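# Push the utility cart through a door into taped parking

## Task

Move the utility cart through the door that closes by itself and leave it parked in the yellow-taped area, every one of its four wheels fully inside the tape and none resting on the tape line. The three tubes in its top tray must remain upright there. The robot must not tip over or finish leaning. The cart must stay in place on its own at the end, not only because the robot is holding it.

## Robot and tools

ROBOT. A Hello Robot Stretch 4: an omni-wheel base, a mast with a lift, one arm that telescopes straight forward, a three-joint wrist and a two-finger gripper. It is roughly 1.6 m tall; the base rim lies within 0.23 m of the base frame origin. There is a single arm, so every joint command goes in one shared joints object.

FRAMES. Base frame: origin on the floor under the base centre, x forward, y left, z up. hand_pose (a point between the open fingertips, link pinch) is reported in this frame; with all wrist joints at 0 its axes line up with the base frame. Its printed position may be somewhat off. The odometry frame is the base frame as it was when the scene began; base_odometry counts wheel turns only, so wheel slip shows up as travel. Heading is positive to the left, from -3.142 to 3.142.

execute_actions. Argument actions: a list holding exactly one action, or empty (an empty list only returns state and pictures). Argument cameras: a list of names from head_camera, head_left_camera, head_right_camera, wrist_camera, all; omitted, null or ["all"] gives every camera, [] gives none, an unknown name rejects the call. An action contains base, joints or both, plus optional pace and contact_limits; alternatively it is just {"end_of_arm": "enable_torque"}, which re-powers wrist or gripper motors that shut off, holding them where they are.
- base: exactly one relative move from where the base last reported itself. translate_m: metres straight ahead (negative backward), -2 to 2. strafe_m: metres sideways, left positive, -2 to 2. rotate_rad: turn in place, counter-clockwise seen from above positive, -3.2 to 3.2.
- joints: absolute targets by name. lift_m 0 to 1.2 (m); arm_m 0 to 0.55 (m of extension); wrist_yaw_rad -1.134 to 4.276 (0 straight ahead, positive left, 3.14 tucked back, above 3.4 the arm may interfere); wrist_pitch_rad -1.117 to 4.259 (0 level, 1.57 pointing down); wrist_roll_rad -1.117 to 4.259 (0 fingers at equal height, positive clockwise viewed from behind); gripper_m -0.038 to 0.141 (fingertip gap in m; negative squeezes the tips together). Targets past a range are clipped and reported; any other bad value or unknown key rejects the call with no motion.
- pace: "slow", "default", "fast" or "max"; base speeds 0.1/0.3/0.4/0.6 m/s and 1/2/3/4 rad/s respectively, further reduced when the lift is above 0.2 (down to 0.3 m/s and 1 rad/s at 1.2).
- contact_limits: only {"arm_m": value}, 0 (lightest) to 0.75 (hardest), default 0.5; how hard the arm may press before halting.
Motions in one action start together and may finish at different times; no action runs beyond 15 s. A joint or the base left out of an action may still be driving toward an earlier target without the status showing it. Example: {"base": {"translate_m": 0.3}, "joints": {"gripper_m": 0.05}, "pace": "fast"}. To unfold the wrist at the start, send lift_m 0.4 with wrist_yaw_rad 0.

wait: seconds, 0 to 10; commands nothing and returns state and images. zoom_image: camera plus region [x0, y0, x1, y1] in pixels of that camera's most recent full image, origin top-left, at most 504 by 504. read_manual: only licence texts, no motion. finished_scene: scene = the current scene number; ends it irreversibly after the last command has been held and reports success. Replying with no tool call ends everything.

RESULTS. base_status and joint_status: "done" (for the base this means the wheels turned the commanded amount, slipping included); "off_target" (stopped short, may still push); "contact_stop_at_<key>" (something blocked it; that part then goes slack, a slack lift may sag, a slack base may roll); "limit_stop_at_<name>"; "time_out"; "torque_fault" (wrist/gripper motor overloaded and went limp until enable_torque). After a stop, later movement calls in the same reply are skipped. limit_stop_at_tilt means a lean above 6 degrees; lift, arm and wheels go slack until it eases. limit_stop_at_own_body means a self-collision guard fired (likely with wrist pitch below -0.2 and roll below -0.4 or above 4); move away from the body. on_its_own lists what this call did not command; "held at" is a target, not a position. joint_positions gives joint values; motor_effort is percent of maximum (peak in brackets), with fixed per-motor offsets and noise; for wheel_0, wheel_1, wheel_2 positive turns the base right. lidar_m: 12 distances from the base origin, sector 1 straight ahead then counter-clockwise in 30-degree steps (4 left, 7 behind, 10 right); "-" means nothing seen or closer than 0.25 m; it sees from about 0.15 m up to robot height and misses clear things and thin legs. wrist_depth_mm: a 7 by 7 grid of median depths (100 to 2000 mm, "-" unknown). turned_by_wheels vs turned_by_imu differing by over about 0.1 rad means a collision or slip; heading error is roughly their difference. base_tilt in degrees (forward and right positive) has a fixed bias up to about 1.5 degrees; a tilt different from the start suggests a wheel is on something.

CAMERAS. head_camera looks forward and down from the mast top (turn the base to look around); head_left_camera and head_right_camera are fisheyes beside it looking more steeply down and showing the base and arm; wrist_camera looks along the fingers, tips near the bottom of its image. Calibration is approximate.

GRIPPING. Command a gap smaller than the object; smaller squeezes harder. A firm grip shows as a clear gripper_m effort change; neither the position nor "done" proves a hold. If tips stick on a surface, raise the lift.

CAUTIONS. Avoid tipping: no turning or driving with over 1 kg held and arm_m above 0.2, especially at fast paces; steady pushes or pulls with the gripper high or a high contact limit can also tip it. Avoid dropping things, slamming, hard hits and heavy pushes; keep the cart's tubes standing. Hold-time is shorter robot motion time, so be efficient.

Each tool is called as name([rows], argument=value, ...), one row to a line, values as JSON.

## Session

execute_actions(actions=[])

Scene clock: 0.00 s.
base_odometry: x=+0.000 y=+0.000 heading=+0.000 (m, m, rad; odometry frame)
turned_by_wheels: +0.000 (rad since the last result)
turned_by_imu: +0.000 (rad since the last result)
base_tilt: forward=-0.9 right=-0.2 (deg)
lidar_m: 1.60 1.54 0.77 0.62 0.58 0.67 0.88 0.88 0.97 1.55 1.69 1.98
base_status: not commanded
joint_positions: lift_m=+0.200 arm_m=+0.003 wrist_yaw_rad=+3.221 wrist_pitch_rad=+0.011 wrist_roll_rad=+0.006 gripper_m=+0.057
joint_status: not commanded
motor_effort: lift_m=+19 arm_m=-1 wrist_yaw_rad=+1 wrist_pitch_rad=-7 wrist_roll_rad=-2 gripper_m=+0 wheel_0=+0 wheel_1=+0 wheel_2=+0 (%)
hand_pose: x=-0.1211 y=+0.0643 z=+0.3754 quat_wxyz=(-0.040, -0.005, +0.003, +0.999) (m; base frame)
wrist_depth_mm: - - 132 1025 1060 904 683 / - - 122 189 1098 904 683 / - - 127 187 1098 904 683 / - 139 136 1025 1098 891 676 / 191 946 991 1042 1078 904 676 / 195 946 196 1042 193 854 676 / 195 820 891 109 917 768 668
pictures: head_camera, head_left_camera, head_right_camera, wrist_camera
camera_calibration (this result's frames):
wrist_camera: T_world_to_cam=[[-0.122415, 0.992342, 0.016518, -0.0768316], [0.0505773, 0.022859, -0.998459, 0.429697], [-0.991189, -0.121391, -0.0529882, 0.136481], [0, 0, 0, 1]] pos_world=[0.10414, 0.0829883, 0.437535]
Images, in order (width x height): head_camera 420x560, head_left_camera 420x672, head_right_camera 420x672, wrist_camera 616x392.

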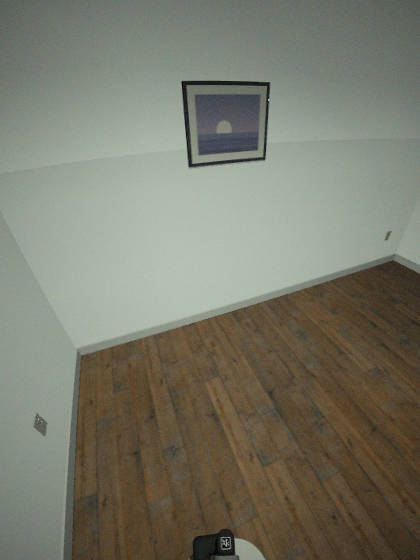

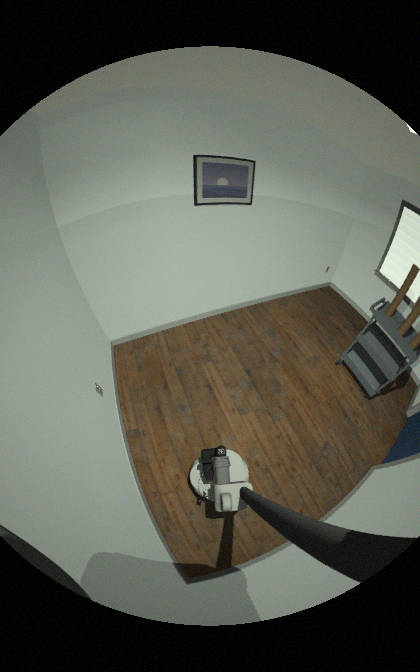

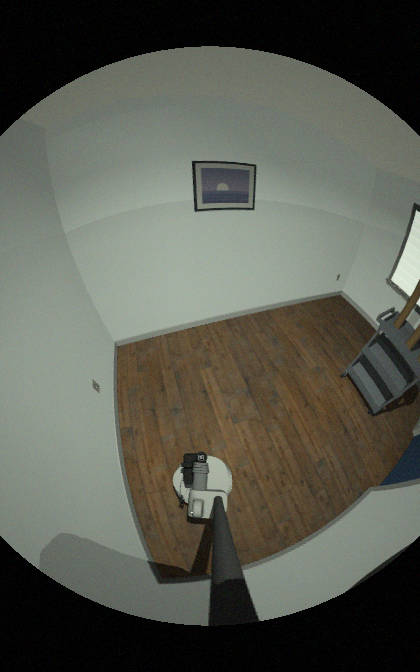

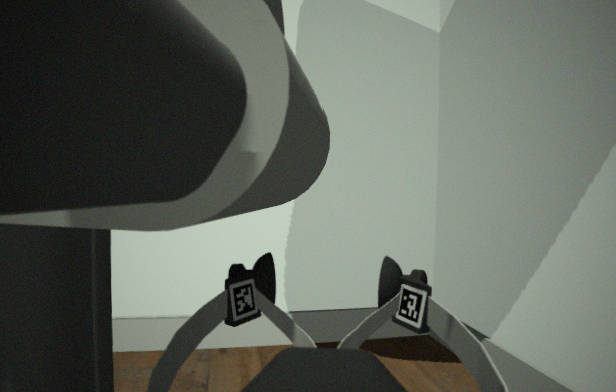

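execute_actions([
  {"base":{"rotate_rad":0.38},"joints":{"lift_m":0.4,"wrist_yaw_rad":0,"gripper_m":0.141}},
], cameras=[])

execute_actions([
  {"base":{"translate_m":-0.55},"joints":{"lift_m":0.315,"wrist_roll_rad":1.57,"wrist_pitch_rad":0}},
], cameras=[])

execute_actions([
  {"base":{"strafe_m":-1.2},"pace":"fast"},
])

Scene clock: 2.97 s.
base_odometry: x=+0.000 y=+0.000 heading=+0.380 (m, m, rad; odometry frame)
turned_by_wheels: +0.380 (rad since the last result)
turned_by_imu: +0.386 (rad since the last result)
base_tilt: forward=-1.0 right=-0.2 (deg)
lidar_m: 1.59 0.86 0.64 0.60 0.64 0.90 0.86 0.92 1.32 1.67 2.25 1.65
base_status: done
joint_positions: lift_m=+0.400 arm_m=+0.003 wrist_yaw_rad=+0.001 wrist_pitch_rad=+0.011 wrist_roll_rad=+0.006 gripper_m=+0.141
joint_status: all done
motor_effort: lift_m=+21(23) arm_m=-1(1) wrist_yaw_rad=-2(8) wrist_pitch_rad=-8(9) wrist_roll_rad=+0(1) gripper_m=-1(1) wheel_0=+0(5) wheel_1=+0(4) wheel_2=+0(6) (%)
hand_pose: x=+0.4619 y=-0.0873 z=+0.5749 quat_wxyz=(+1.000, +0.003, +0.005, +0.000) (m; base frame)
wrist_depth_mm: 891 1229 1366 1366 1308 1308 1281 / 904 1229 1397 1366 1336 1308 1308 / 878 1229 1430 1366 1336 1308 1308 / 891 1255 1430 1366 1336 1336 1281 / 891 1255 1397 1366 1366 1308 1281 / 917 1138 1397 1397 1366 202 1336 / 917 1182 1281 109 1366 1308 1308
pictures: none
No camera images: the call's "cameras" was empty. Leave "cameras" out to get every camera's image.

Scene clock: 6.30 s.
base_odometry: x=-0.511 y=-0.204 heading=+0.380 (m, m, rad; odometry frame)
turned_by_wheels: +0.000 (rad since the last result)
turned_by_imu: +0.000 (rad since the last result)
base_tilt: forward=-0.8 right=-0.2 (deg)
lidar_m: 2.14 0.86 0.62 0.60 0.47 0.34 0.31 0.35 0.51 1.71 1.73 2.20
base_status: done
joint_positions: lift_m=+0.315 arm_m=+0.003 wrist_yaw_rad=+0.000 wrist_pitch_rad=+0.003 wrist_roll_rad=+1.570 gripper_m=+0.141
joint_status: all done
motor_effort: lift_m=+17(24) arm_m=-1(1) wrist_yaw_rad=+0(1) wrist_pitch_rad=-11(10) wrist_roll_rad=+1(6) gripper_m=+2(4) wheel_0=-1(5) wheel_1=+0(5) wheel_2=+0(8) (%)
hand_pose: x=+0.4619 y=-0.0873 z=+0.4925 quat_wxyz=(+0.708, +0.707, +0.001, -0.001) (m; base frame)
wrist_depth_mm: 1983 1921 1863 1863 1863 1182 778 / 1921 1921 1921 1921 1863 1205 788 / 1983 1983 1921 1921 1921 1182 788 / - 1983 1983 1921 1863 1182 778 / - - 1921 1983 1983 1078 768 / 1983 1808 1756 1921 1863 202 750 / 1464 1430 1499 109 1576 1098 750
pictures: none
No camera images: the call's "cameras" was empty. Leave "cameras" out to get every camera's image.

Scene clock: 10.53 s.
base_odometry: x=-0.066 y=-1.318 heading=+0.380 (m, m, rad; odometry frame)
turned_by_wheels: +0.000 (rad since the last result)
turned_by_imu: +0.004 (rad since the last result)
base_tilt: forward=-1.0 right=-0.2 (deg)
lidar_m: 2.09 2.20 1.92 1.30 0.50 0.37 0.35 0.46 0.67 0.95 0.53 0.73
base_status: done
joint_positions: lift_m=+0.315 arm_m=+0.003 wrist_yaw_rad=+0.000 wrist_pitch_rad=+0.003 wrist_roll_rad=+1.570 gripper_m=+0.141
joint_status: not commanded
motor_effort: lift_m=+17(17) arm_m=-1(1) wrist_yaw_rad=-1(2) wrist_pitch_rad=-10(11) wrist_roll_rad=+1(1) gripper_m=-3(0) wheel_0=+0(13) wheel_1=+0(10) wheel_2=+1(1) (%)
hand_pose: x=+0.4619 y=-0.0874 z=+0.4925 quat_wxyz=(+0.708, +0.707, +0.001, -0.001) (m; base frame)
wrist_depth_mm: 1863 1863 1863 1808 1756 1182 778 / 1863 1983 1863 1863 1808 1182 768 / 1921 1921 1921 1921 1863 1182 778 / 1921 1921 1921 1921 1863 1182 778 / - 1921 1921 1863 1808 1078 778 / - 1983 1921 1863 1863 201 759 / - - - 109 1863 1098 750
pictures: head_camera, head_left_camera, head_right_camera, wrist_camera
camera_calibration (this result's frames):
wrist_camera: T_world_to_cam=[[0.040392, -0.0241965, -0.998891, 0.479189], [-0.0417878, 0.998791, -0.0258838, 0.169519], [0.99831, 0.0427869, 0.039332, -0.247946], [0, 0, 0, 1]] pos_world=[0.235256, -0.147111, 0.492797]
Images, in order (width x height): head_camera 420x560, head_left_camera 420x672, head_right_camera 420x672, wrist_camera 616x392.

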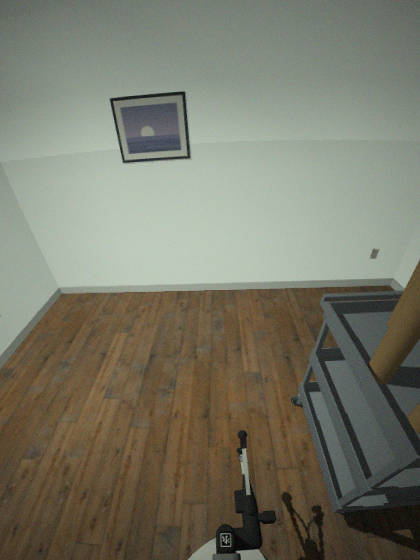

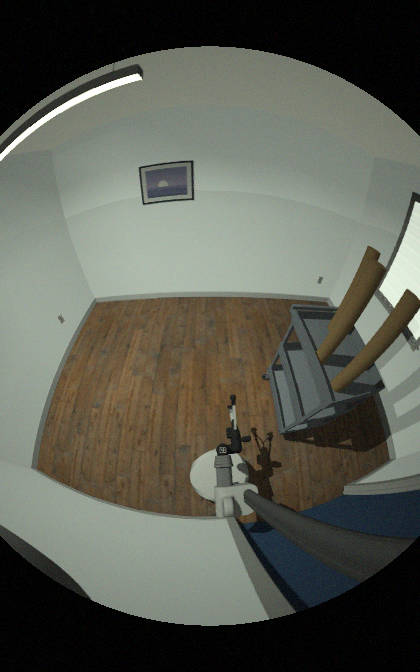

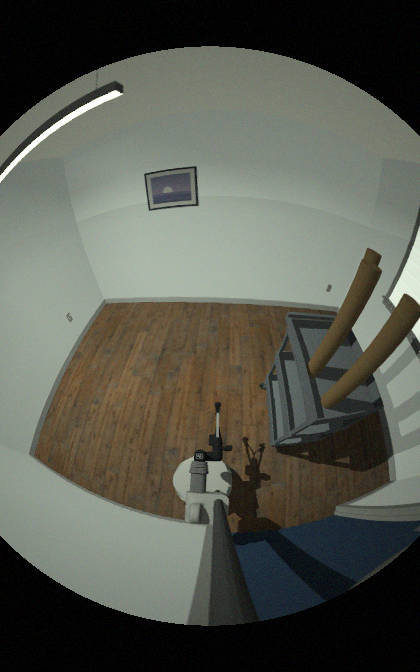

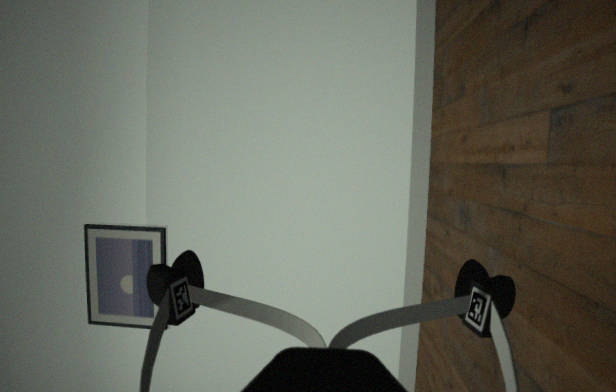

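execute_actions([
  {"base":{"translate_m":-0.07},"joints":{"wrist_yaw_rad":1.7}},
], cameras=[])

execute_actions([
  {"base":{"strafe_m":-0.55}},
], cameras=["head_camera","head_left_camera","head_right_camera"])

Scene clock: 12.87 s.
base_odometry: x=-0.131 y=-1.344 heading=+0.380 (m, m, rad; odometry frame)
turned_by_wheels: +0.000 (rad since the last result)
turned_by_imu: +0.001 (rad since the last result)
base_tilt: forward=-0.9 right=-0.2 (deg)
lidar_m: 2.16 2.28 1.89 1.08 0.42 0.27 0.28 0.34 0.55 1.39 0.56 0.70
base_status: done
joint_positions: lift_m=+0.315 arm_m=+0.003 wrist_yaw_rad=+1.699 wrist_pitch_rad=+0.003 wrist_roll_rad=+1.570 gripper_m=+0.141
joint_status: all done
motor_effort: lift_m=+17(17) arm_m=+0(1) wrist_yaw_rad=+2(5) wrist_pitch_rad=-10(11) wrist_roll_rad=+2(2) gripper_m=+1(2) wheel_0=+0(4) wheel_1=+1(4) wheel_2=-1(8) (%)
hand_pose: x=+0.2231 y=+0.2973 z=+0.4926 quat_wxyz=(+0.468, +0.466, +0.531, +0.531) (m; base frame)
wrist_depth_mm: 1708 1708 1618 1618 1661 1205 778 / 1756 1756 1756 1661 1661 1205 788 / 1863 1756 1756 1756 1708 1205 788 / 1863 1863 1808 1756 1756 1182 788 / 1618 1661 1708 1756 1708 1060 778 / 1182 1138 1078 1229 1255 202 768 / 931 917 960 109 1008 917 759
pictures: none
No camera images: the call's "cameras" was empty. Leave "cameras" out to get every camera's image.

Scene clock: 16.03 s.
base_odometry: x=+0.073 y=-1.855 heading=+0.380 (m, m, rad; odometry frame)
turned_by_wheels: +0.000 (rad since the last result)
turned_by_imu: +0.001 (rad since the last result)
base_tilt: forward=-0.9 right=-0.2 (deg)
lidar_m: 0.29 2.28 2.45 1.13 0.51 0.37 0.36 0.41 0.57 1.33 0.45 0.31
base_status: done
joint_positions: lift_m=+0.315 arm_m=+0.003 wrist_yaw_rad=+1.700 wrist_pitch_rad=+0.003 wrist_roll_rad=+1.570 gripper_m=+0.141
joint_status: not commanded
motor_effort: lift_m=+17(17) arm_m=-1(1) wrist_yaw_rad=+0(1) wrist_pitch_rad=-10(10) wrist_roll_rad=+2(1) gripper_m=+0(1) wheel_0=-1(8) wheel_1=-1(9) wheel_2=+0(0) (%)
hand_pose: x=+0.2230 y=+0.2973 z=+0.4926 quat_wxyz=(+0.468, +0.466, +0.531, +0.531) (m; base frame)
wrist_depth_mm: - - - - - 1182 788 / - - - - - 1205 788 / - - - - - 1182 778 / - - - - - 1182 778 / 1661 1756 1756 1756 1756 1118 778 / 1205 1160 1138 1281 1281 201 768 / 976 960 976 109 1042 960 759
pictures: head_camera, head_left_camera, head_right_camera
Images, in order (width x height): head_camera 420x560, head_left_camera 420x672, head_right_camera 420x672.

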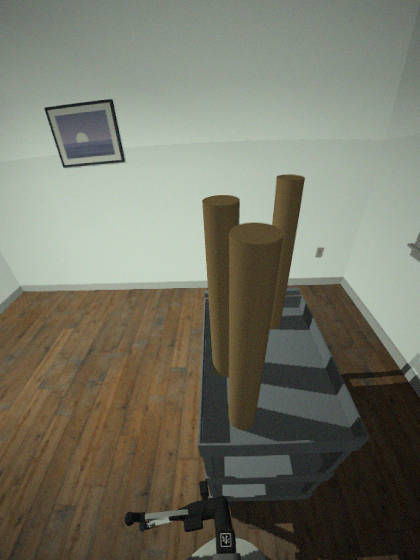

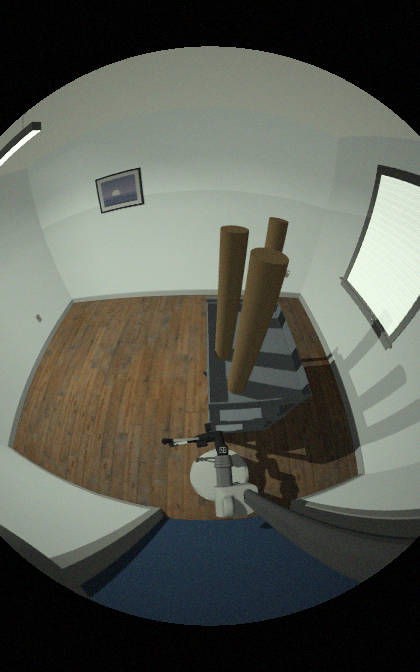

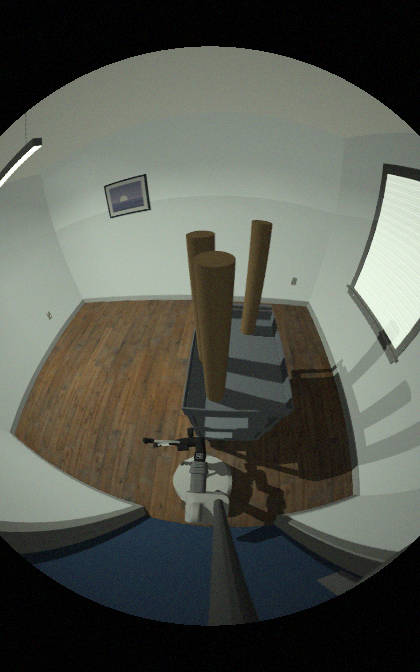

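execute_actions([
  {"base":{"translate_m":-0.24},"pace":"slow"},
], cameras=[])

execute_actions([
  {"base":{"strafe_m":-0.09},"joints":{"wrist_yaw_rad":0},"pace":"slow"},
])

Scene clock: 20.13 s.
base_odometry: x=-0.149 y=-1.944 heading=+0.380 (m, m, rad; odometry frame)
turned_by_wheels: +0.000 (rad since the last result)
turned_by_imu: -0.005 (rad since the last result)
base_tilt: forward=-0.9 right=-0.2 (deg)
lidar_m: 0.54 2.51 2.47 0.42 0.26 0.25 - 0.25 0.39 0.55 1.38 0.56
base_status: done
joint_positions: lift_m=+0.315 arm_m=+0.003 wrist_yaw_rad=+1.700 wrist_pitch_rad=+0.002 wrist_roll_rad=+1.570 gripper_m=+0.141
joint_status: not commanded
motor_effort: lift_m=+19(19) arm_m=-1(1) wrist_yaw_rad=+0(2) wrist_pitch_rad=-10(10) wrist_roll_rad=+2(4) gripper_m=+4(2) wheel_0=+0(10) wheel_1=-1(17) wheel_2=+0(20) (%)
hand_pose: x=+0.2229 y=+0.2974 z=+0.4925 quat_wxyz=(+0.468, +0.466, +0.531, +0.531) (m; base frame)
wrist_depth_mm: - - - - - 1182 788 / - - - - - 1205 788 / - - - - - 1205 788 / 1808 1863 1921 1983 1983 1182 778 / 1078 1098 1118 1138 1160 1042 778 / 768 741 715 820 809 201 741 / 609 609 621 109 654 621 627
pictures: none
No camera images: the call's "cameras" was empty. Leave "cameras" out to get every camera's image.

Scene clock: 22.17 s.
base_odometry: x=-0.116 y=-2.028 heading=+0.380 (m, m, rad; odometry frame)
turned_by_wheels: +0.000 (rad since the last result)
turned_by_imu: +0.001 (rad since the last result)
base_tilt: forward=-0.9 right=-0.2 (deg)
lidar_m: 0.52 0.58 2.53 0.53 0.25 0.25 - 0.25 0.34 0.48 1.30 0.57
base_status: done
joint_positions: lift_m=+0.315 arm_m=+0.003 wrist_yaw_rad=+0.000 wrist_pitch_rad=+0.002 wrist_roll_rad=+1.570 gripper_m=+0.141
joint_status: all done
motor_effort: lift_m=+19(19) arm_m=-1(1) wrist_yaw_rad=-2(9) wrist_pitch_rad=-7(9) wrist_roll_rad=+1(2) gripper_m=+1(1) wheel_0=+0(3) wheel_1=-3(15) wheel_2=+2(11) (%)
hand_pose: x=+0.4619 y=-0.0873 z=+0.4925 quat_wxyz=(+0.708, +0.707, +0.001, -0.001) (m; base frame)
wrist_depth_mm: 334 340 329 317 319 315 312 / 373 525 - 322 - 1098 521 / 370 530 904 324 1756 842 544 / 370 544 - 327 - 820 544 / 375 544 - 330 1983 750 539 / 384 488 931 332 332 202 535 / 382 512 - 109 - 854 539
pictures: head_camera, head_left_camera, head_right_camera, wrist_camera
camera_calibration (this result's frames):
wrist_camera: T_world_to_cam=[[0.040854, -0.0241096, -0.998874, 0.478984], [-0.0420161, 0.998783, -0.0258259, 0.169527], [0.998281, 0.0430239, 0.0397913, -0.248164], [0, 0, 0, 1]] pos_world=[0.235292, -0.147096, 0.492697]
Images, in order (width x height): head_camera 420x560, head_left_camera 420x672, head_right_camera 420x672, wrist_camera 616x392.

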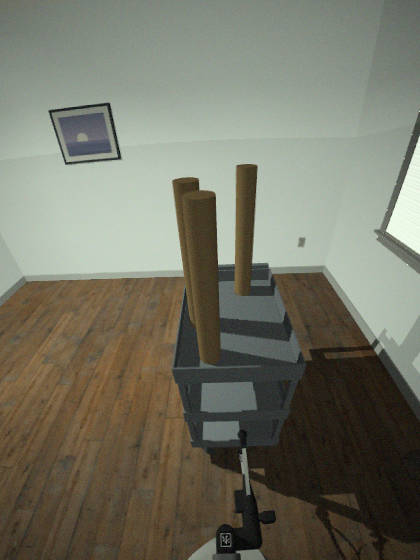

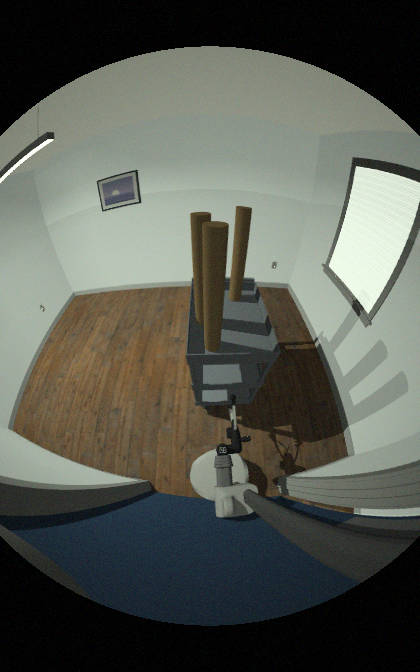

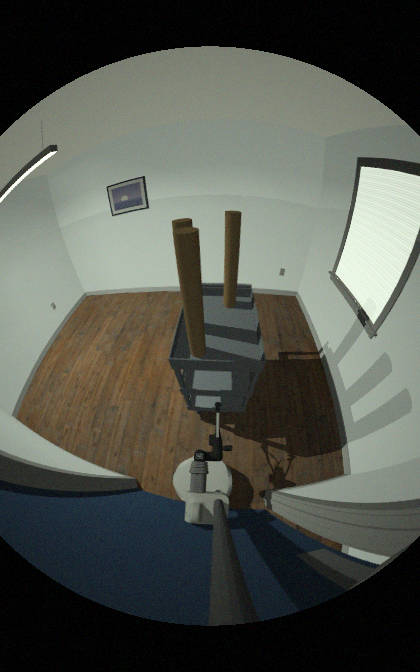

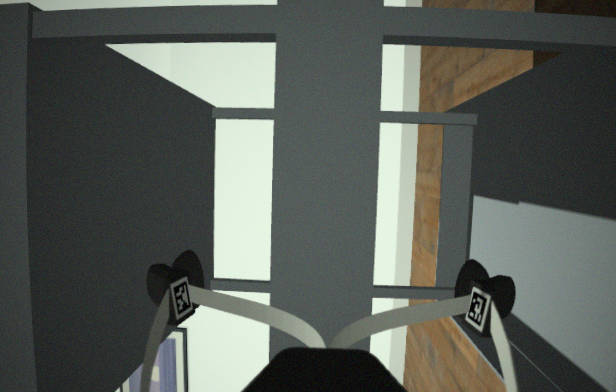

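execute_actions([
  {"base":{"translate_m":0.115},"pace":"slow"},
], cameras=[])

execute_actions([
  {"joints":{"gripper_m":0.02}},
], cameras=["wrist_camera"])

execute_actions([
  {"base":{"translate_m":-0.5},"pace":"slow"},
], cameras=["head_camera","head_left_camera","head_right_camera"])

Scene clock: 25.07 s.
base_odometry: x=-0.009 y=-1.985 heading=+0.380 (m, m, rad; odometry frame)
turned_by_wheels: +0.000 (rad since the last result)
turned_by_imu: +0.001 (rad since the last result)
base_tilt: forward=-0.9 right=-0.2 (deg)
lidar_m: 0.42 0.46 2.55 0.77 0.40 0.27 0.25 0.27 0.41 0.93 1.28 0.43
base_status: done
joint_positions: lift_m=+0.315 arm_m=+0.003 wrist_yaw_rad=+0.000 wrist_pitch_rad=+0.002 wrist_roll_rad=+1.570 gripper_m=+0.141
joint_status: not commanded
motor_effort: lift_m=+19(19) arm_m=-1(1) wrist_yaw_rad=+1(1) wrist_pitch_rad=-9(10) wrist_roll_rad=+1(0) gripper_m=+0(2) wheel_0=+0(4) wheel_1=+0(1) wheel_2=+0(5) (%)
hand_pose: x=+0.4619 y=-0.0873 z=+0.4925 quat_wxyz=(+0.708, +0.707, +0.001, -0.001) (m; base frame)
wrist_depth_mm: 368 - - 206 204 1205 778 / 370 521 - 208 206 1098 521 / 370 535 788 209 209 788 549 / 373 535 798 212 211 788 549 / 373 539 809 213 213 759 539 / 384 484 216 216 213 201 530 / 384 512 - 109 1618 854 539
pictures: none
No camera images: the call's "cameras" was empty. Leave "cameras" out to get every camera's image.

Scene clock: 27.27 s.
base_odometry: x=-0.009 y=-1.985 heading=+0.380 (m, m, rad; odometry frame)
turned_by_wheels: +0.000 (rad since the last result)
turned_by_imu: +0.001 (rad since the last result)
base_tilt: forward=-0.9 right=-0.2 (deg)
lidar_m: 0.39 0.44 2.56 0.75 0.39 0.27 0.26 0.28 0.41 0.95 1.30 0.41
base_status: not commanded
joint_positions: lift_m=+0.315 arm_m=+0.003 wrist_yaw_rad=+0.004 wrist_pitch_rad=-0.002 wrist_roll_rad=+1.570 gripper_m=+0.021
joint_status: all done
motor_effort: lift_m=+18(19) arm_m=-1(1) wrist_yaw_rad=-10(15) wrist_pitch_rad=+5(6) wrist_roll_rad=-1(1) gripper_m=-30(25) wheel_0=-2(1) wheel_1=-1(1) wheel_2=+3(4) (%)
hand_pose: x=+0.4622 y=-0.0864 z=+0.4940 quat_wxyz=(+0.707, +0.707, +0.000, +0.002) (m; base frame)
wrist_depth_mm: 362 - - 190 188 1229 798 / 366 512 - 192 190 1138 525 / 364 521 759 194 192 768 559 / 364 525 768 196 194 778 559 / 368 530 723 198 196 788 544 / 375 469 186 200 198 180 544 / 375 535 - 109 199 1098 508
pictures: wrist_camera
camera_calibration (this result's frames):
wrist_camera: T_world_to_cam=[[0.0457051, -0.0235823, -0.998677, 0.478118], [-0.0449838, 0.998659, -0.0256406, 0.169952], [0.997942, 0.0460961, 0.044583, -0.250471], [0, 0, 0, 1]] pos_world=[0.235748, -0.146904, 0.493009]
Images, in order (width x height): wrist_camera 616x392.

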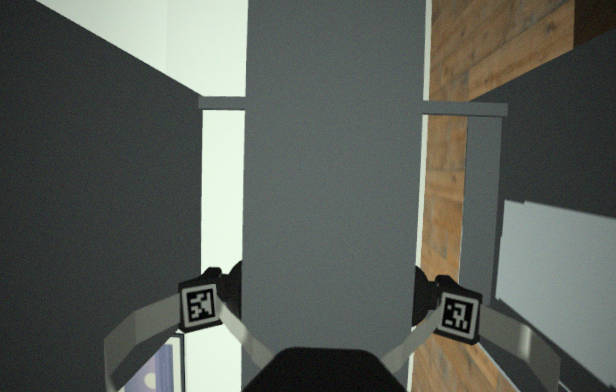

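Scene clock: 33.53 s.
base_odometry: x=-0.473 y=-2.170 heading=+0.380 (m, m, rad; odometry frame)
turned_by_wheels: +0.000 (rad since the last result)
turned_by_imu: -0.001 (rad since the last result)
base_tilt: forward=-0.9 right=-0.3 (deg)
lidar_m: 0.40 0.48 0.41 0.25 0.26 0.25 0.25 0.41 1.25 0.57 0.47 0.40
base_status: done
joint_positions: lift_m=+0.315 arm_m=+0.003 wrist_yaw_rad=-0.002 wrist_pitch_rad=-0.002 wrist_roll_rad=+1.570 gripper_m=+0.021
joint_status: not commanded
motor_effort: lift_m=+17(18) arm_m=-3(3) wrist_yaw_rad=+6(16) wrist_pitch_rad=+2(8) wrist_roll_rad=-1(0) gripper_m=-31(34) wheel_0=-4(14) wheel_1=-3(16) wheel_2=+3(21) (%)
hand_pose: x=+0.4622 y=-0.0879 z=+0.4939 quat_wxyz=(+0.707, +0.707, -0.001, +0.000) (m; base frame)
wrist_depth_mm: 364 525 - 173 171 1255 564 / 364 517 741 177 175 732 559 / 364 521 778 182 180 759 559 / 368 525 778 187 186 768 549 / 370 535 723 193 191 778 549 / 379 469 186 200 197 180 544 / 377 - - 109 202 1118 500
pictures: head_camera, head_left_camera, head_right_camera
Images, in order (width x height): head_camera 420x560, head_left_camera 420x672, head_right_camera 420x672.

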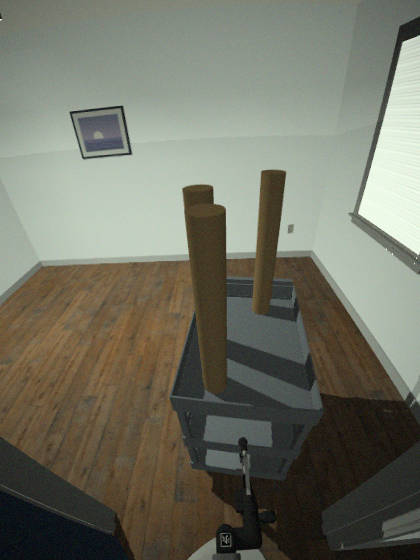

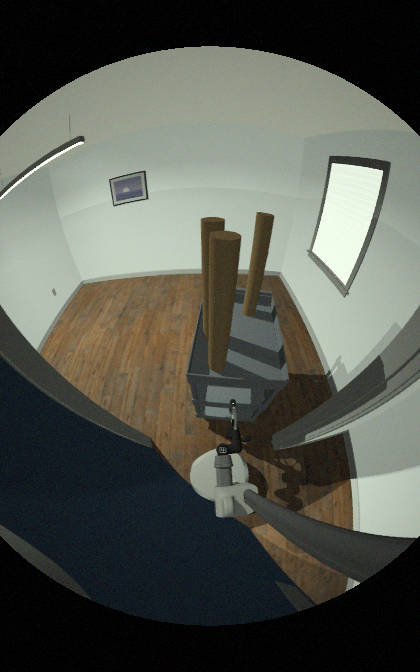

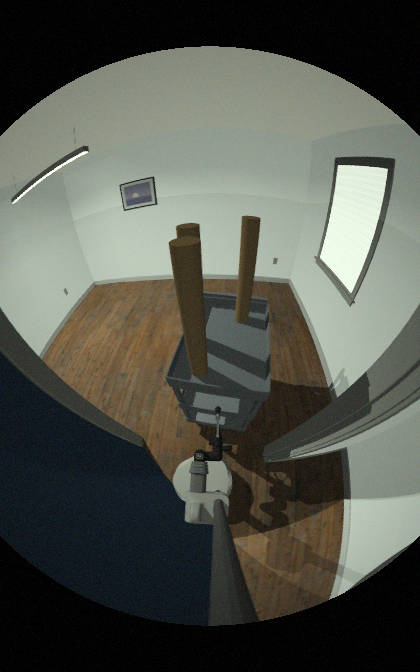

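execute_actions([
  {"base":{"strafe_m":0.07},"pace":"slow"},
], cameras=[])

execute_actions([
  {"base":{"translate_m":-0.4},"pace":"slow"},
], cameras=["head_camera","head_left_camera","head_right_camera"])

Scene clock: 35.70 s.
base_odometry: x=-0.499 y=-2.105 heading=+0.379 (m, m, rad; odometry frame)
turned_by_wheels: -0.001 (rad since the last result)
turned_by_imu: -0.001 (rad since the last result)
base_tilt: forward=-0.9 right=-0.2 (deg)
lidar_m: 0.41 0.51 0.35 0.25 - 0.25 0.25 0.55 1.32 0.56 0.53 0.41
base_status: done
joint_positions: lift_m=+0.315 arm_m=+0.003 wrist_yaw_rad=-0.009 wrist_pitch_rad=-0.002 wrist_roll_rad=+1.570 gripper_m=+0.021
joint_status: not commanded
on_its_own: wrist_yaw_rad is at rest, and its effort (+26) is outside its rest range (-13 to +13)
motor_effort: lift_m=+17(17) arm_m=-3(3) wrist_yaw_rad=+26(39) wrist_pitch_rad=+3(3) wrist_roll_rad=+1(1) gripper_m=-25(29) wheel_0=-7(17) wheel_1=+1(9) wheel_2=-2(4) (%)
hand_pose: x=+0.4615 y=-0.0900 z=+0.4939 quat_wxyz=(+0.708, +0.707, -0.004, -0.003) (m; base frame)
wrist_depth_mm: 364 504 676 160 158 676 559 / 366 512 691 167 164 723 559 / 362 525 707 174 172 750 559 / 366 530 778 182 179 778 554 / 364 530 788 190 189 768 549 / 379 473 186 200 196 179 539 / 377 - - 109 204 1118 473
pictures: none
No camera images: the call's "cameras" was empty. Leave "cameras" out to get every camera's image.

Scene clock: 40.97 s.
base_odometry: x=-0.871 y=-2.253 heading=+0.379 (m, m, rad; odometry frame)
turned_by_wheels: +0.000 (rad since the last result)
turned_by_imu: +0.002 (rad since the last result)
base_tilt: forward=-1.0 right=-0.3 (deg)
lidar_m: 0.41 0.48 0.25 0.25 - 0.25 0.36 1.59 1.31 1.27 0.76 0.41
base_status: done
joint_positions: lift_m=+0.315 arm_m=+0.003 wrist_yaw_rad=+0.005 wrist_pitch_rad=-0.002 wrist_roll_rad=+1.569 gripper_m=+0.021
joint_status: not commanded
motor_effort: lift_m=+17(17) arm_m=-3(3) wrist_yaw_rad=-13(26) wrist_pitch_rad=+3(3) wrist_roll_rad=+0(3) gripper_m=-28(31) wheel_0=-2(13) wheel_1=+1(6) wheel_2=+4(12) (%)
hand_pose: x=+0.4627 y=-0.0861 z=+0.4938 quat_wxyz=(+0.708, +0.707, +0.001, +0.002) (m; base frame)
wrist_depth_mm: 362 508 676 163 162 691 544 / 368 512 699 171 168 732 559 / 364 525 768 177 175 759 559 / 368 530 788 184 181 778 554 / 368 535 723 191 190 768 544 / 379 473 186 199 196 179 544 / 377 - - 109 203 1138 488
pictures: head_camera, head_left_camera, head_right_camera
Images, in order (width x height): head_camera 420x560, head_left_camera 420x672, head_right_camera 420x672.

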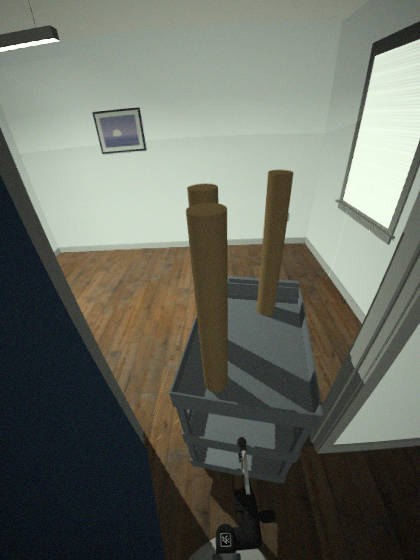

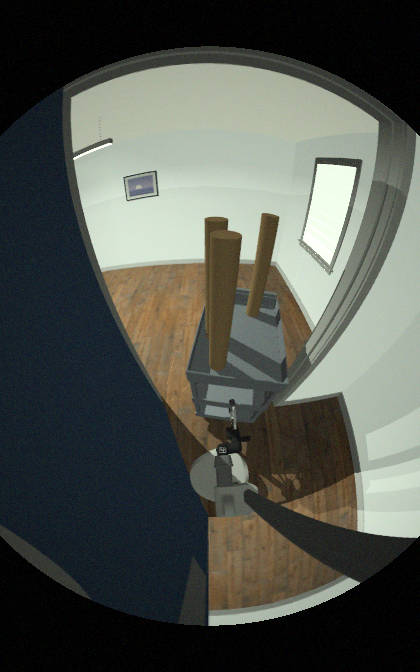

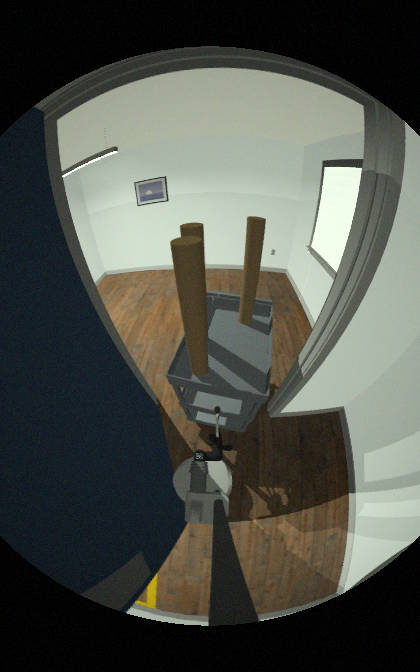

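execute_actions([
  {"base":{"translate_m":-0.3},"pace":"slow"},
], cameras=["head_camera","head_left_camera","head_right_camera"])

Scene clock: 45.53 s.
base_odometry: x=-1.149 y=-2.365 heading=+0.380 (m, m, rad; odometry frame)
turned_by_wheels: +0.000 (rad since the last result)
turned_by_imu: +0.002 (rad since the last result)
base_tilt: forward=-0.9 right=-0.2 (deg)
lidar_m: 0.39 0.40 0.25 - - 1.27 1.23 1.29 1.32 1.26 1.22 0.41
base_status: done
joint_positions: lift_m=+0.315 arm_m=+0.003 wrist_yaw_rad=+0.006 wrist_pitch_rad=-0.002 wrist_roll_rad=+1.569 gripper_m=+0.021
joint_status: not commanded
on_its_own: wrist_yaw_rad is at rest, and its effort (-15) is outside its rest range (-13 to +13)
motor_effort: lift_m=+17(17) arm_m=-3(3) wrist_yaw_rad=-15(17) wrist_pitch_rad=+3(3) wrist_roll_rad=+1(1) gripper_m=-25(29) wheel_0=-1(6) wheel_1=-1(3) wheel_2=+5(11) (%)
hand_pose: x=+0.4628 y=-0.0858 z=+0.4938 quat_wxyz=(+0.708, +0.707, +0.001, +0.002) (m; base frame)
wrist_depth_mm: 364 508 - 170 168 1229 525 / 366 521 732 175 174 732 554 / 364 525 778 181 179 750 554 / 366 530 788 187 185 778 554 / 370 535 732 192 192 788 549 / 379 469 186 200 196 179 544 / 379 - - 109 202 1098 500
pictures: head_camera, head_left_camera, head_right_camera
Images, in order (width x height): head_camera 420x560, head_left_camera 420x672, head_right_camera 420x672.

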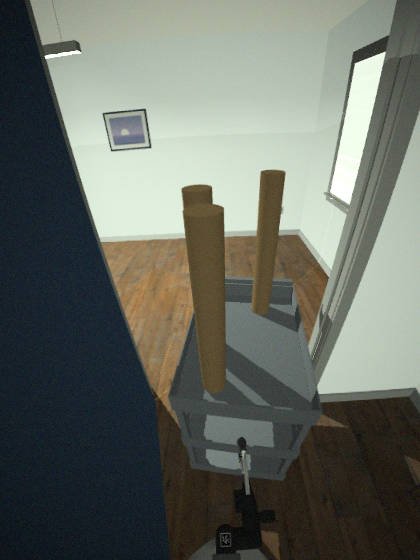

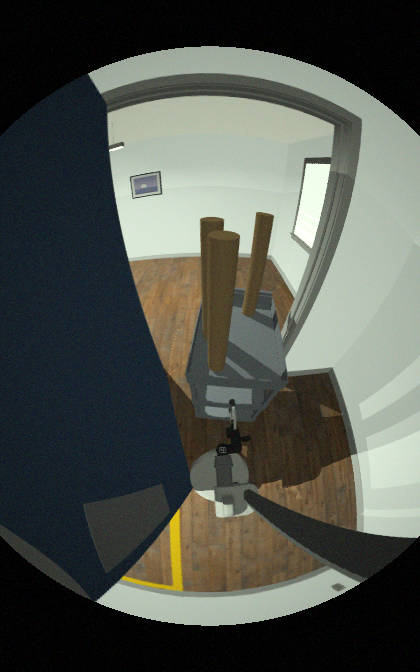

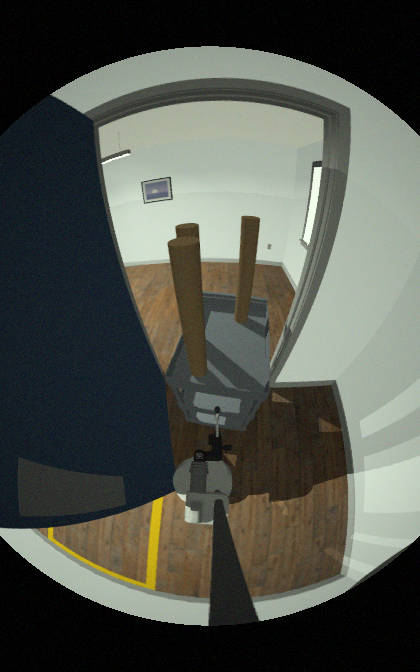

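execute_actions([
  {"base":{"translate_m":-0.15},"pace":"slow"},
], cameras=["head_camera","head_left_camera"])

execute_actions([
  {"base":{"translate_m":-0.08},"pace":"slow"},
], cameras=["head_camera","head_left_camera"])

Scene clock: 48.67 s.
base_odometry: x=-1.288 y=-2.420 heading=+0.380 (m, m, rad; odometry frame)
turned_by_wheels: +0.000 (rad since the last result)
turned_by_imu: +0.001 (rad since the last result)
base_tilt: forward=-0.9 right=-0.2 (deg)
lidar_m: 0.39 0.36 0.25 2.46 1.50 1.10 1.07 1.16 1.30 1.26 1.34 0.41
base_status: done
joint_positions: lift_m=+0.315 arm_m=+0.003 wrist_yaw_rad=+0.006 wrist_pitch_rad=-0.002 wrist_roll_rad=+1.569 gripper_m=+0.021
joint_status: not commanded
on_its_own: wrist_yaw_rad is at rest, and its effort (-18) is outside its rest range (-13 to +13)
motor_effort: lift_m=+17(17) arm_m=-3(3) wrist_yaw_rad=-18(18) wrist_pitch_rad=+3(3) wrist_roll_rad=+2(0) gripper_m=-28(28) wheel_0=+0(4) wheel_1=+0(4) wheel_2=+3(10) (%)
hand_pose: x=+0.4629 y=-0.0856 z=+0.4938 quat_wxyz=(+0.708, +0.707, +0.002, +0.003) (m; base frame)
wrist_depth_mm: 364 525 - 173 171 1205 559 / 366 517 732 177 176 732 554 / 364 530 778 183 181 750 559 / 368 535 778 188 186 778 554 / 370 535 732 193 191 798 549 / 377 469 186 200 196 179 544 / 379 - - 109 201 1098 500
pictures: head_camera, head_left_camera
Images, in order (width x height): head_camera 420x560, head_left_camera 420x672.

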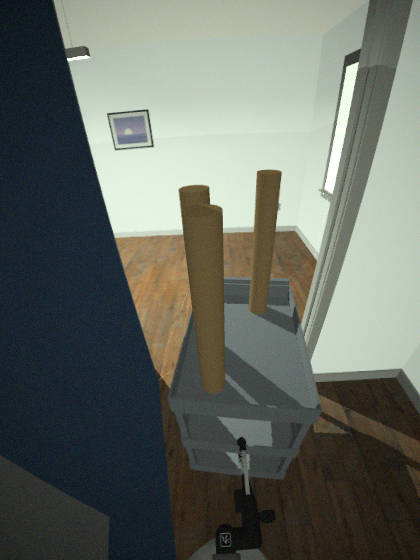

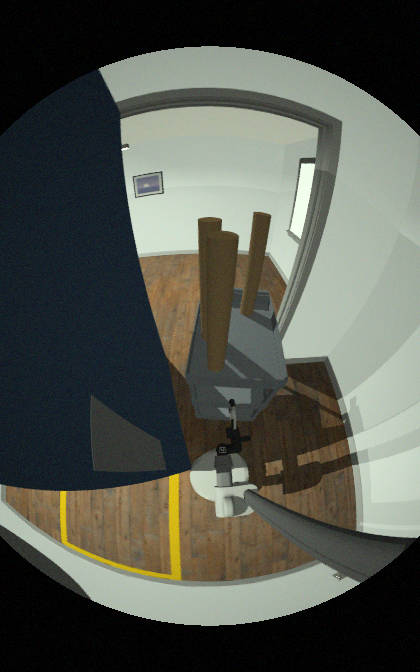

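Scene clock: 50.80 s.
base_odometry: x=-1.363 y=-2.450 heading=+0.380 (m, m, rad; odometry frame)
turned_by_wheels: +0.001 (rad since the last result)
turned_by_imu: +0.001 (rad since the last result)
base_tilt: forward=-1.0 right=-0.2 (deg)
lidar_m: 0.41 0.25 0.25 2.45 1.34 1.05 0.99 1.07 1.31 1.25 1.33 0.41
base_status: done
joint_positions: lift_m=+0.315 arm_m=+0.003 wrist_yaw_rad=+0.005 wrist_pitch_rad=-0.001 wrist_roll_rad=+1.569 gripper_m=+0.021
joint_status: not commanded
on_its_own: wrist_yaw_rad is at rest, and its effort (-14) is outside its rest range (-13 to +13)
motor_effort: lift_m=+17(17) arm_m=-3(3) wrist_yaw_rad=-14(27) wrist_pitch_rad=+1(1) wrist_roll_rad=+2(1) gripper_m=-25(29) wheel_0=+2(8) wheel_1=+12(12) wheel_2=-8(9) (%)
hand_pose: x=+0.4628 y=-0.0859 z=+0.4938 quat_wxyz=(+0.708, +0.707, +0.001, +0.002) (m; base frame)
wrist_depth_mm: 364 564 - 175 173 1118 707 / 366 517 741 179 178 732 559 / 362 525 778 184 182 768 564 / 368 535 788 189 187 768 549 / 370 535 741 193 193 788 544 / 379 473 186 199 196 179 544 / 377 - - 109 201 1098 500
pictures: head_camera, head_left_camera
Images, in order (width x height): head_camera 420x560, head_left_camera 420x672.

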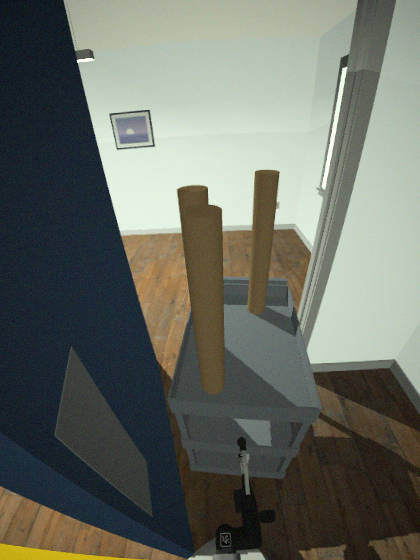

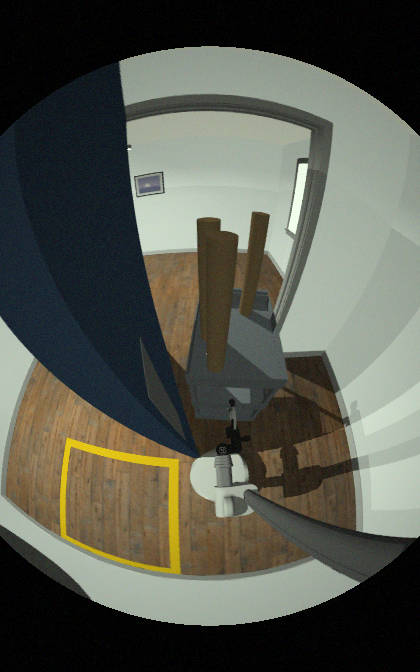

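execute_actions([
  {"base":{"translate_m":-0.05},"pace":"slow"},
], cameras=["head_camera"])

execute_actions([
  {"base":{"translate_m":-0.25},"pace":"slow"},
], cameras=["head_camera","head_left_camera"])

Scene clock: 52.73 s.
base_odometry: x=-1.409 y=-2.469 heading=+0.380 (m, m, rad; odometry frame)
turned_by_wheels: -0.001 (rad since the last result)
turned_by_imu: +0.000 (rad since the last result)
base_tilt: forward=-1.0 right=-0.2 (deg)
lidar_m: 0.25 0.25 1.66 2.46 1.30 1.00 0.94 0.98 1.29 1.25 1.33 0.40
base_status: done
joint_positions: lift_m=+0.315 arm_m=+0.003 wrist_yaw_rad=-0.007 wrist_pitch_rad=-0.002 wrist_roll_rad=+1.569 gripper_m=+0.021
joint_status: not commanded
on_its_own: wrist_yaw_rad is at rest, and its effort (+20) is outside its rest range (-13 to +13)
motor_effort: lift_m=+17(17) arm_m=-5(6) wrist_yaw_rad=+20(35) wrist_pitch_rad=+3(2) wrist_roll_rad=+2(0) gripper_m=-30(37) wheel_0=-5(13) wheel_1=-2(9) wheel_2=-1(10) (%)
hand_pose: x=+0.4619 y=-0.0895 z=+0.4939 quat_wxyz=(+0.708, +0.707, -0.003, -0.002) (m; base frame)
wrist_depth_mm: 362 530 904 173 171 904 564 / 364 512 741 178 176 732 559 / 364 521 768 182 181 750 559 / 366 525 778 188 187 778 554 / 370 535 715 194 192 788 549 / 379 473 186 200 196 180 539 / 377 - - 109 201 1138 504
pictures: head_camera
Images, in order (width x height): head_camera 420x560.

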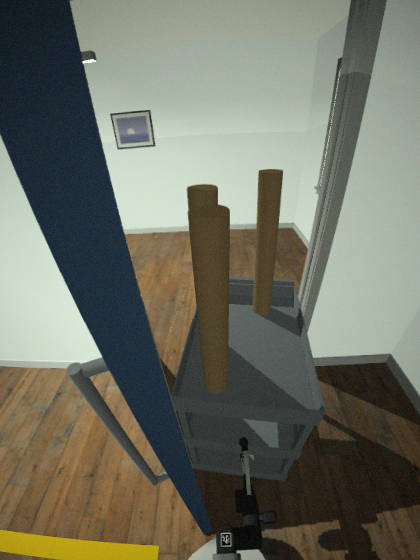

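Scene clock: 56.50 s.
base_odometry: x=-1.641 y=-2.561 heading=+0.379 (m, m, rad; odometry frame)
turned_by_wheels: -0.001 (rad since the last result)
turned_by_imu: -0.002 (rad since the last result)
base_tilt: forward=-0.9 right=-0.3 (deg)
lidar_m: 0.42 0.46 2.04 2.47 1.01 0.71 0.69 0.75 1.03 1.22 1.30 0.39
base_status: done
joint_positions: lift_m=+0.315 arm_m=+0.003 wrist_yaw_rad=-0.007 wrist_pitch_rad=-0.002 wrist_roll_rad=+1.569 gripper_m=+0.021
joint_status: not commanded
on_its_own: wrist_yaw_rad is at rest, and its effort (+21) is outside its rest range (-13 to +13)
motor_effort: lift_m=+17(17) arm_m=-5(5) wrist_yaw_rad=+21(26) wrist_pitch_rad=+3(2) wrist_roll_rad=+4(2) gripper_m=-30(30) wheel_0=-7(12) wheel_1=-1(7) wheel_2=+0(7) (%)
hand_pose: x=+0.4620 y=-0.0894 z=+0.4939 quat_wxyz=(+0.708, +0.707, -0.003, -0.002) (m; base frame)
wrist_depth_mm: 364 504 133 130 128 661 580 / 364 517 146 140 138 699 564 / 364 521 159 152 149 750 564 / 366 530 715 166 162 768 559 / 368 535 - 182 179 1182 539 / 379 469 186 202 198 180 488 / 377 904 1042 109 213 1060 433
pictures: head_camera, head_left_camera
Images, in order (width x height): head_camera 420x560, head_left_camera 420x672.

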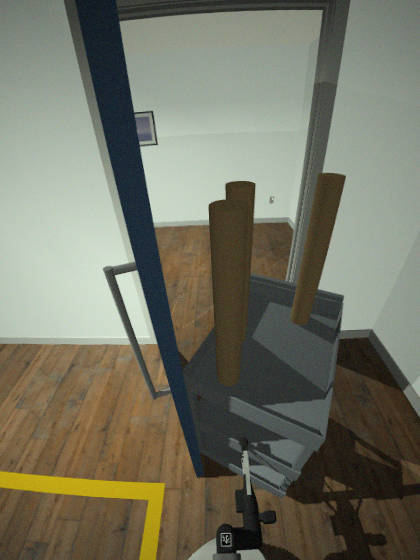

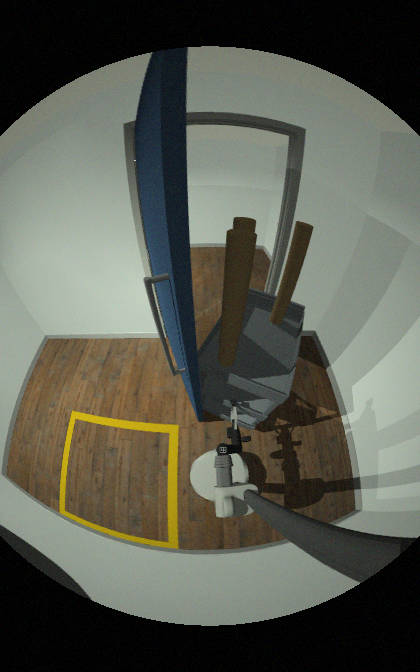

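execute_actions([
  {"base":{"translate_m":-0.12},"pace":"slow"},
], cameras=["head_camera"])

execute_actions([
  {"base":{"rotate_rad":-0.1},"pace":"slow"},
], cameras=[])

execute_actions([
  {"base":{"rotate_rad":-0.1},"pace":"slow"},
], cameras=["head_camera","head_left_camera"])

Scene clock: 59.53 s.
base_odometry: x=-1.753 y=-2.606 heading=+0.378 (m, m, rad; odometry frame)
turned_by_wheels: -0.001 (rad since the last result)
turned_by_imu: -0.001 (rad since the last result)
base_tilt: forward=-1.0 right=-0.2 (deg)
lidar_m: 0.39 0.63 2.18 2.14 0.83 0.59 0.56 0.61 0.88 1.25 1.29 0.37
base_status: done
joint_positions: lift_m=+0.315 arm_m=+0.003 wrist_yaw_rad=-0.015 wrist_pitch_rad=-0.003 wrist_roll_rad=+1.569 gripper_m=+0.021
joint_status: not commanded
on_its_own: wrist_yaw_rad is at rest, and its effort (+43) is outside its rest range (-13 to +13)
motor_effort: lift_m=+17(17) arm_m=-3(5) wrist_yaw_rad=+43(45) wrist_pitch_rad=+6(6) wrist_roll_rad=+2(2) gripper_m=-25(34) wheel_0=-6(10) wheel_1=-3(5) wheel_2=-5(6) (%)
hand_pose: x=+0.4610 y=-0.0917 z=+0.4941 quat_wxyz=(+0.708, +0.706, -0.006, -0.004) (m; base frame)
wrist_depth_mm: 362 504 120 117 116 640 574 / 364 512 132 128 125 691 559 / 362 521 149 141 138 732 559 / 366 525 707 157 153 1118 549 / 368 535 - 176 174 1182 517 / 377 473 186 202 198 180 480 / 377 715 842 109 219 976 424
pictures: head_camera
Images, in order (width x height): head_camera 420x560.

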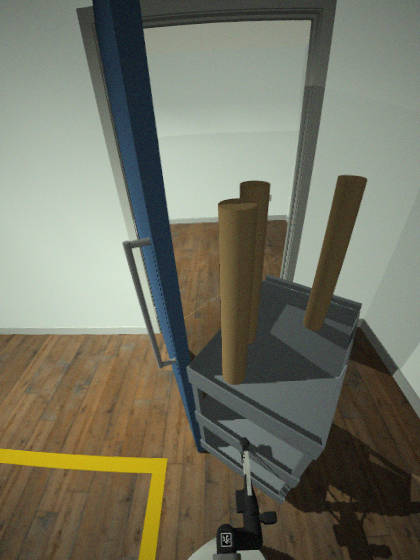

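Scene clock: 60.47 s.
base_odometry: x=-1.753 y=-2.606 heading=+0.278 (m, m, rad; odometry frame)
turned_by_wheels: -0.100 (rad since the last result)
turned_by_imu: -0.101 (rad since the last result)
base_tilt: forward=-1.0 right=-0.3 (deg)
lidar_m: 0.41 0.62 2.00 2.46 0.90 0.60 0.57 0.60 0.77 1.25 1.26 0.36
base_status: done
joint_positions: lift_m=+0.315 arm_m=+0.003 wrist_yaw_rad=-0.005 wrist_pitch_rad=-0.003 wrist_roll_rad=+1.569 gripper_m=+0.021
joint_status: not commanded
on_its_own: wrist_yaw_rad is at rest, and its effort (+14) is outside its rest range (-13 to +13)
motor_effort: lift_m=+17(17) arm_m=-1(3) wrist_yaw_rad=+14(49) wrist_pitch_rad=+5(8) wrist_roll_rad=+2(3) gripper_m=-27(28) wheel_0=+0(11) wheel_1=+1(4) wheel_2=-3(6) (%)
hand_pose: x=+0.4616 y=-0.0888 z=+0.4941 quat_wxyz=(+0.708, +0.707, -0.003, -0.001) (m; base frame)
wrist_depth_mm: 366 504 140 135 134 668 580 / 366 517 151 145 142 707 559 / 362 525 699 156 153 759 559 / 368 530 715 168 166 778 554 / 370 539 - 183 181 1182 549 / 379 473 186 200 197 180 508 / 377 - - 109 211 1118 436
pictures: none
No camera images: the call's "cameras" was empty. Leave "cameras" out to get every camera's image.

Scene clock: 61.50 s.
base_odometry: x=-1.753 y=-2.606 heading=+0.177 (m, m, rad; odometry frame)
turned_by_wheels: -0.100 (rad since the last result)
turned_by_imu: -0.101 (rad since the last result)
base_tilt: forward=-1.0 right=-0.2 (deg)
lidar_m: 0.39 0.48 1.83 2.47 1.06 0.64 0.57 0.58 0.74 1.23 1.27 0.41
base_status: done
joint_positions: lift_m=+0.315 arm_m=+0.003 wrist_yaw_rad=-0.002 wrist_pitch_rad=-0.002 wrist_roll_rad=+1.571 gripper_m=+0.021
joint_status: not commanded
motor_effort: lift_m=+17(17) arm_m=-2(1) wrist_yaw_rad=+6(74) wrist_pitch_rad=+4(6) wrist_roll_rad=-4(5) gripper_m=-28(24) wheel_0=-3(15) wheel_1=+1(6) wheel_2=-3(8) (%)
hand_pose: x=+0.4619 y=-0.0879 z=+0.4939 quat_wxyz=(+0.707, +0.707, -0.001, +0.000) (m; base frame)
wrist_depth_mm: 366 508 676 156 154 683 574 / 368 517 699 163 160 741 559 / 364 525 715 171 169 750 554 / 368 539 723 180 178 798 554 / 368 535 788 190 189 759 544 / 382 473 186 201 197 180 535 / 382 - - 109 206 1098 459
pictures: head_camera, head_left_camera
Images, in order (width x height): head_camera 420x560, head_left_camera 420x672.

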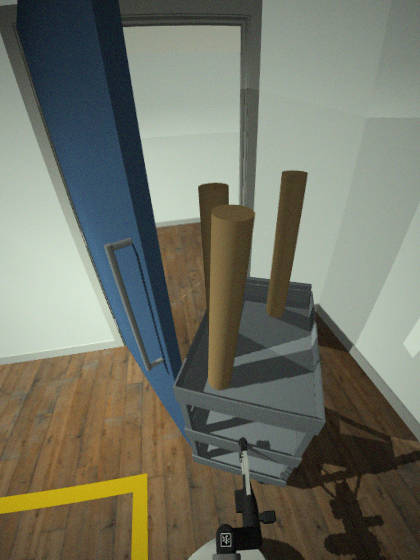

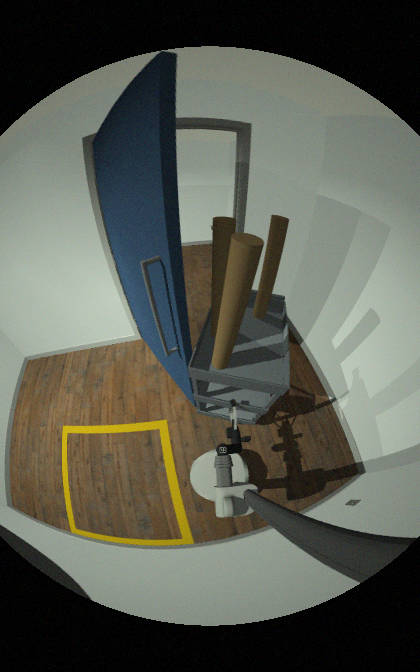

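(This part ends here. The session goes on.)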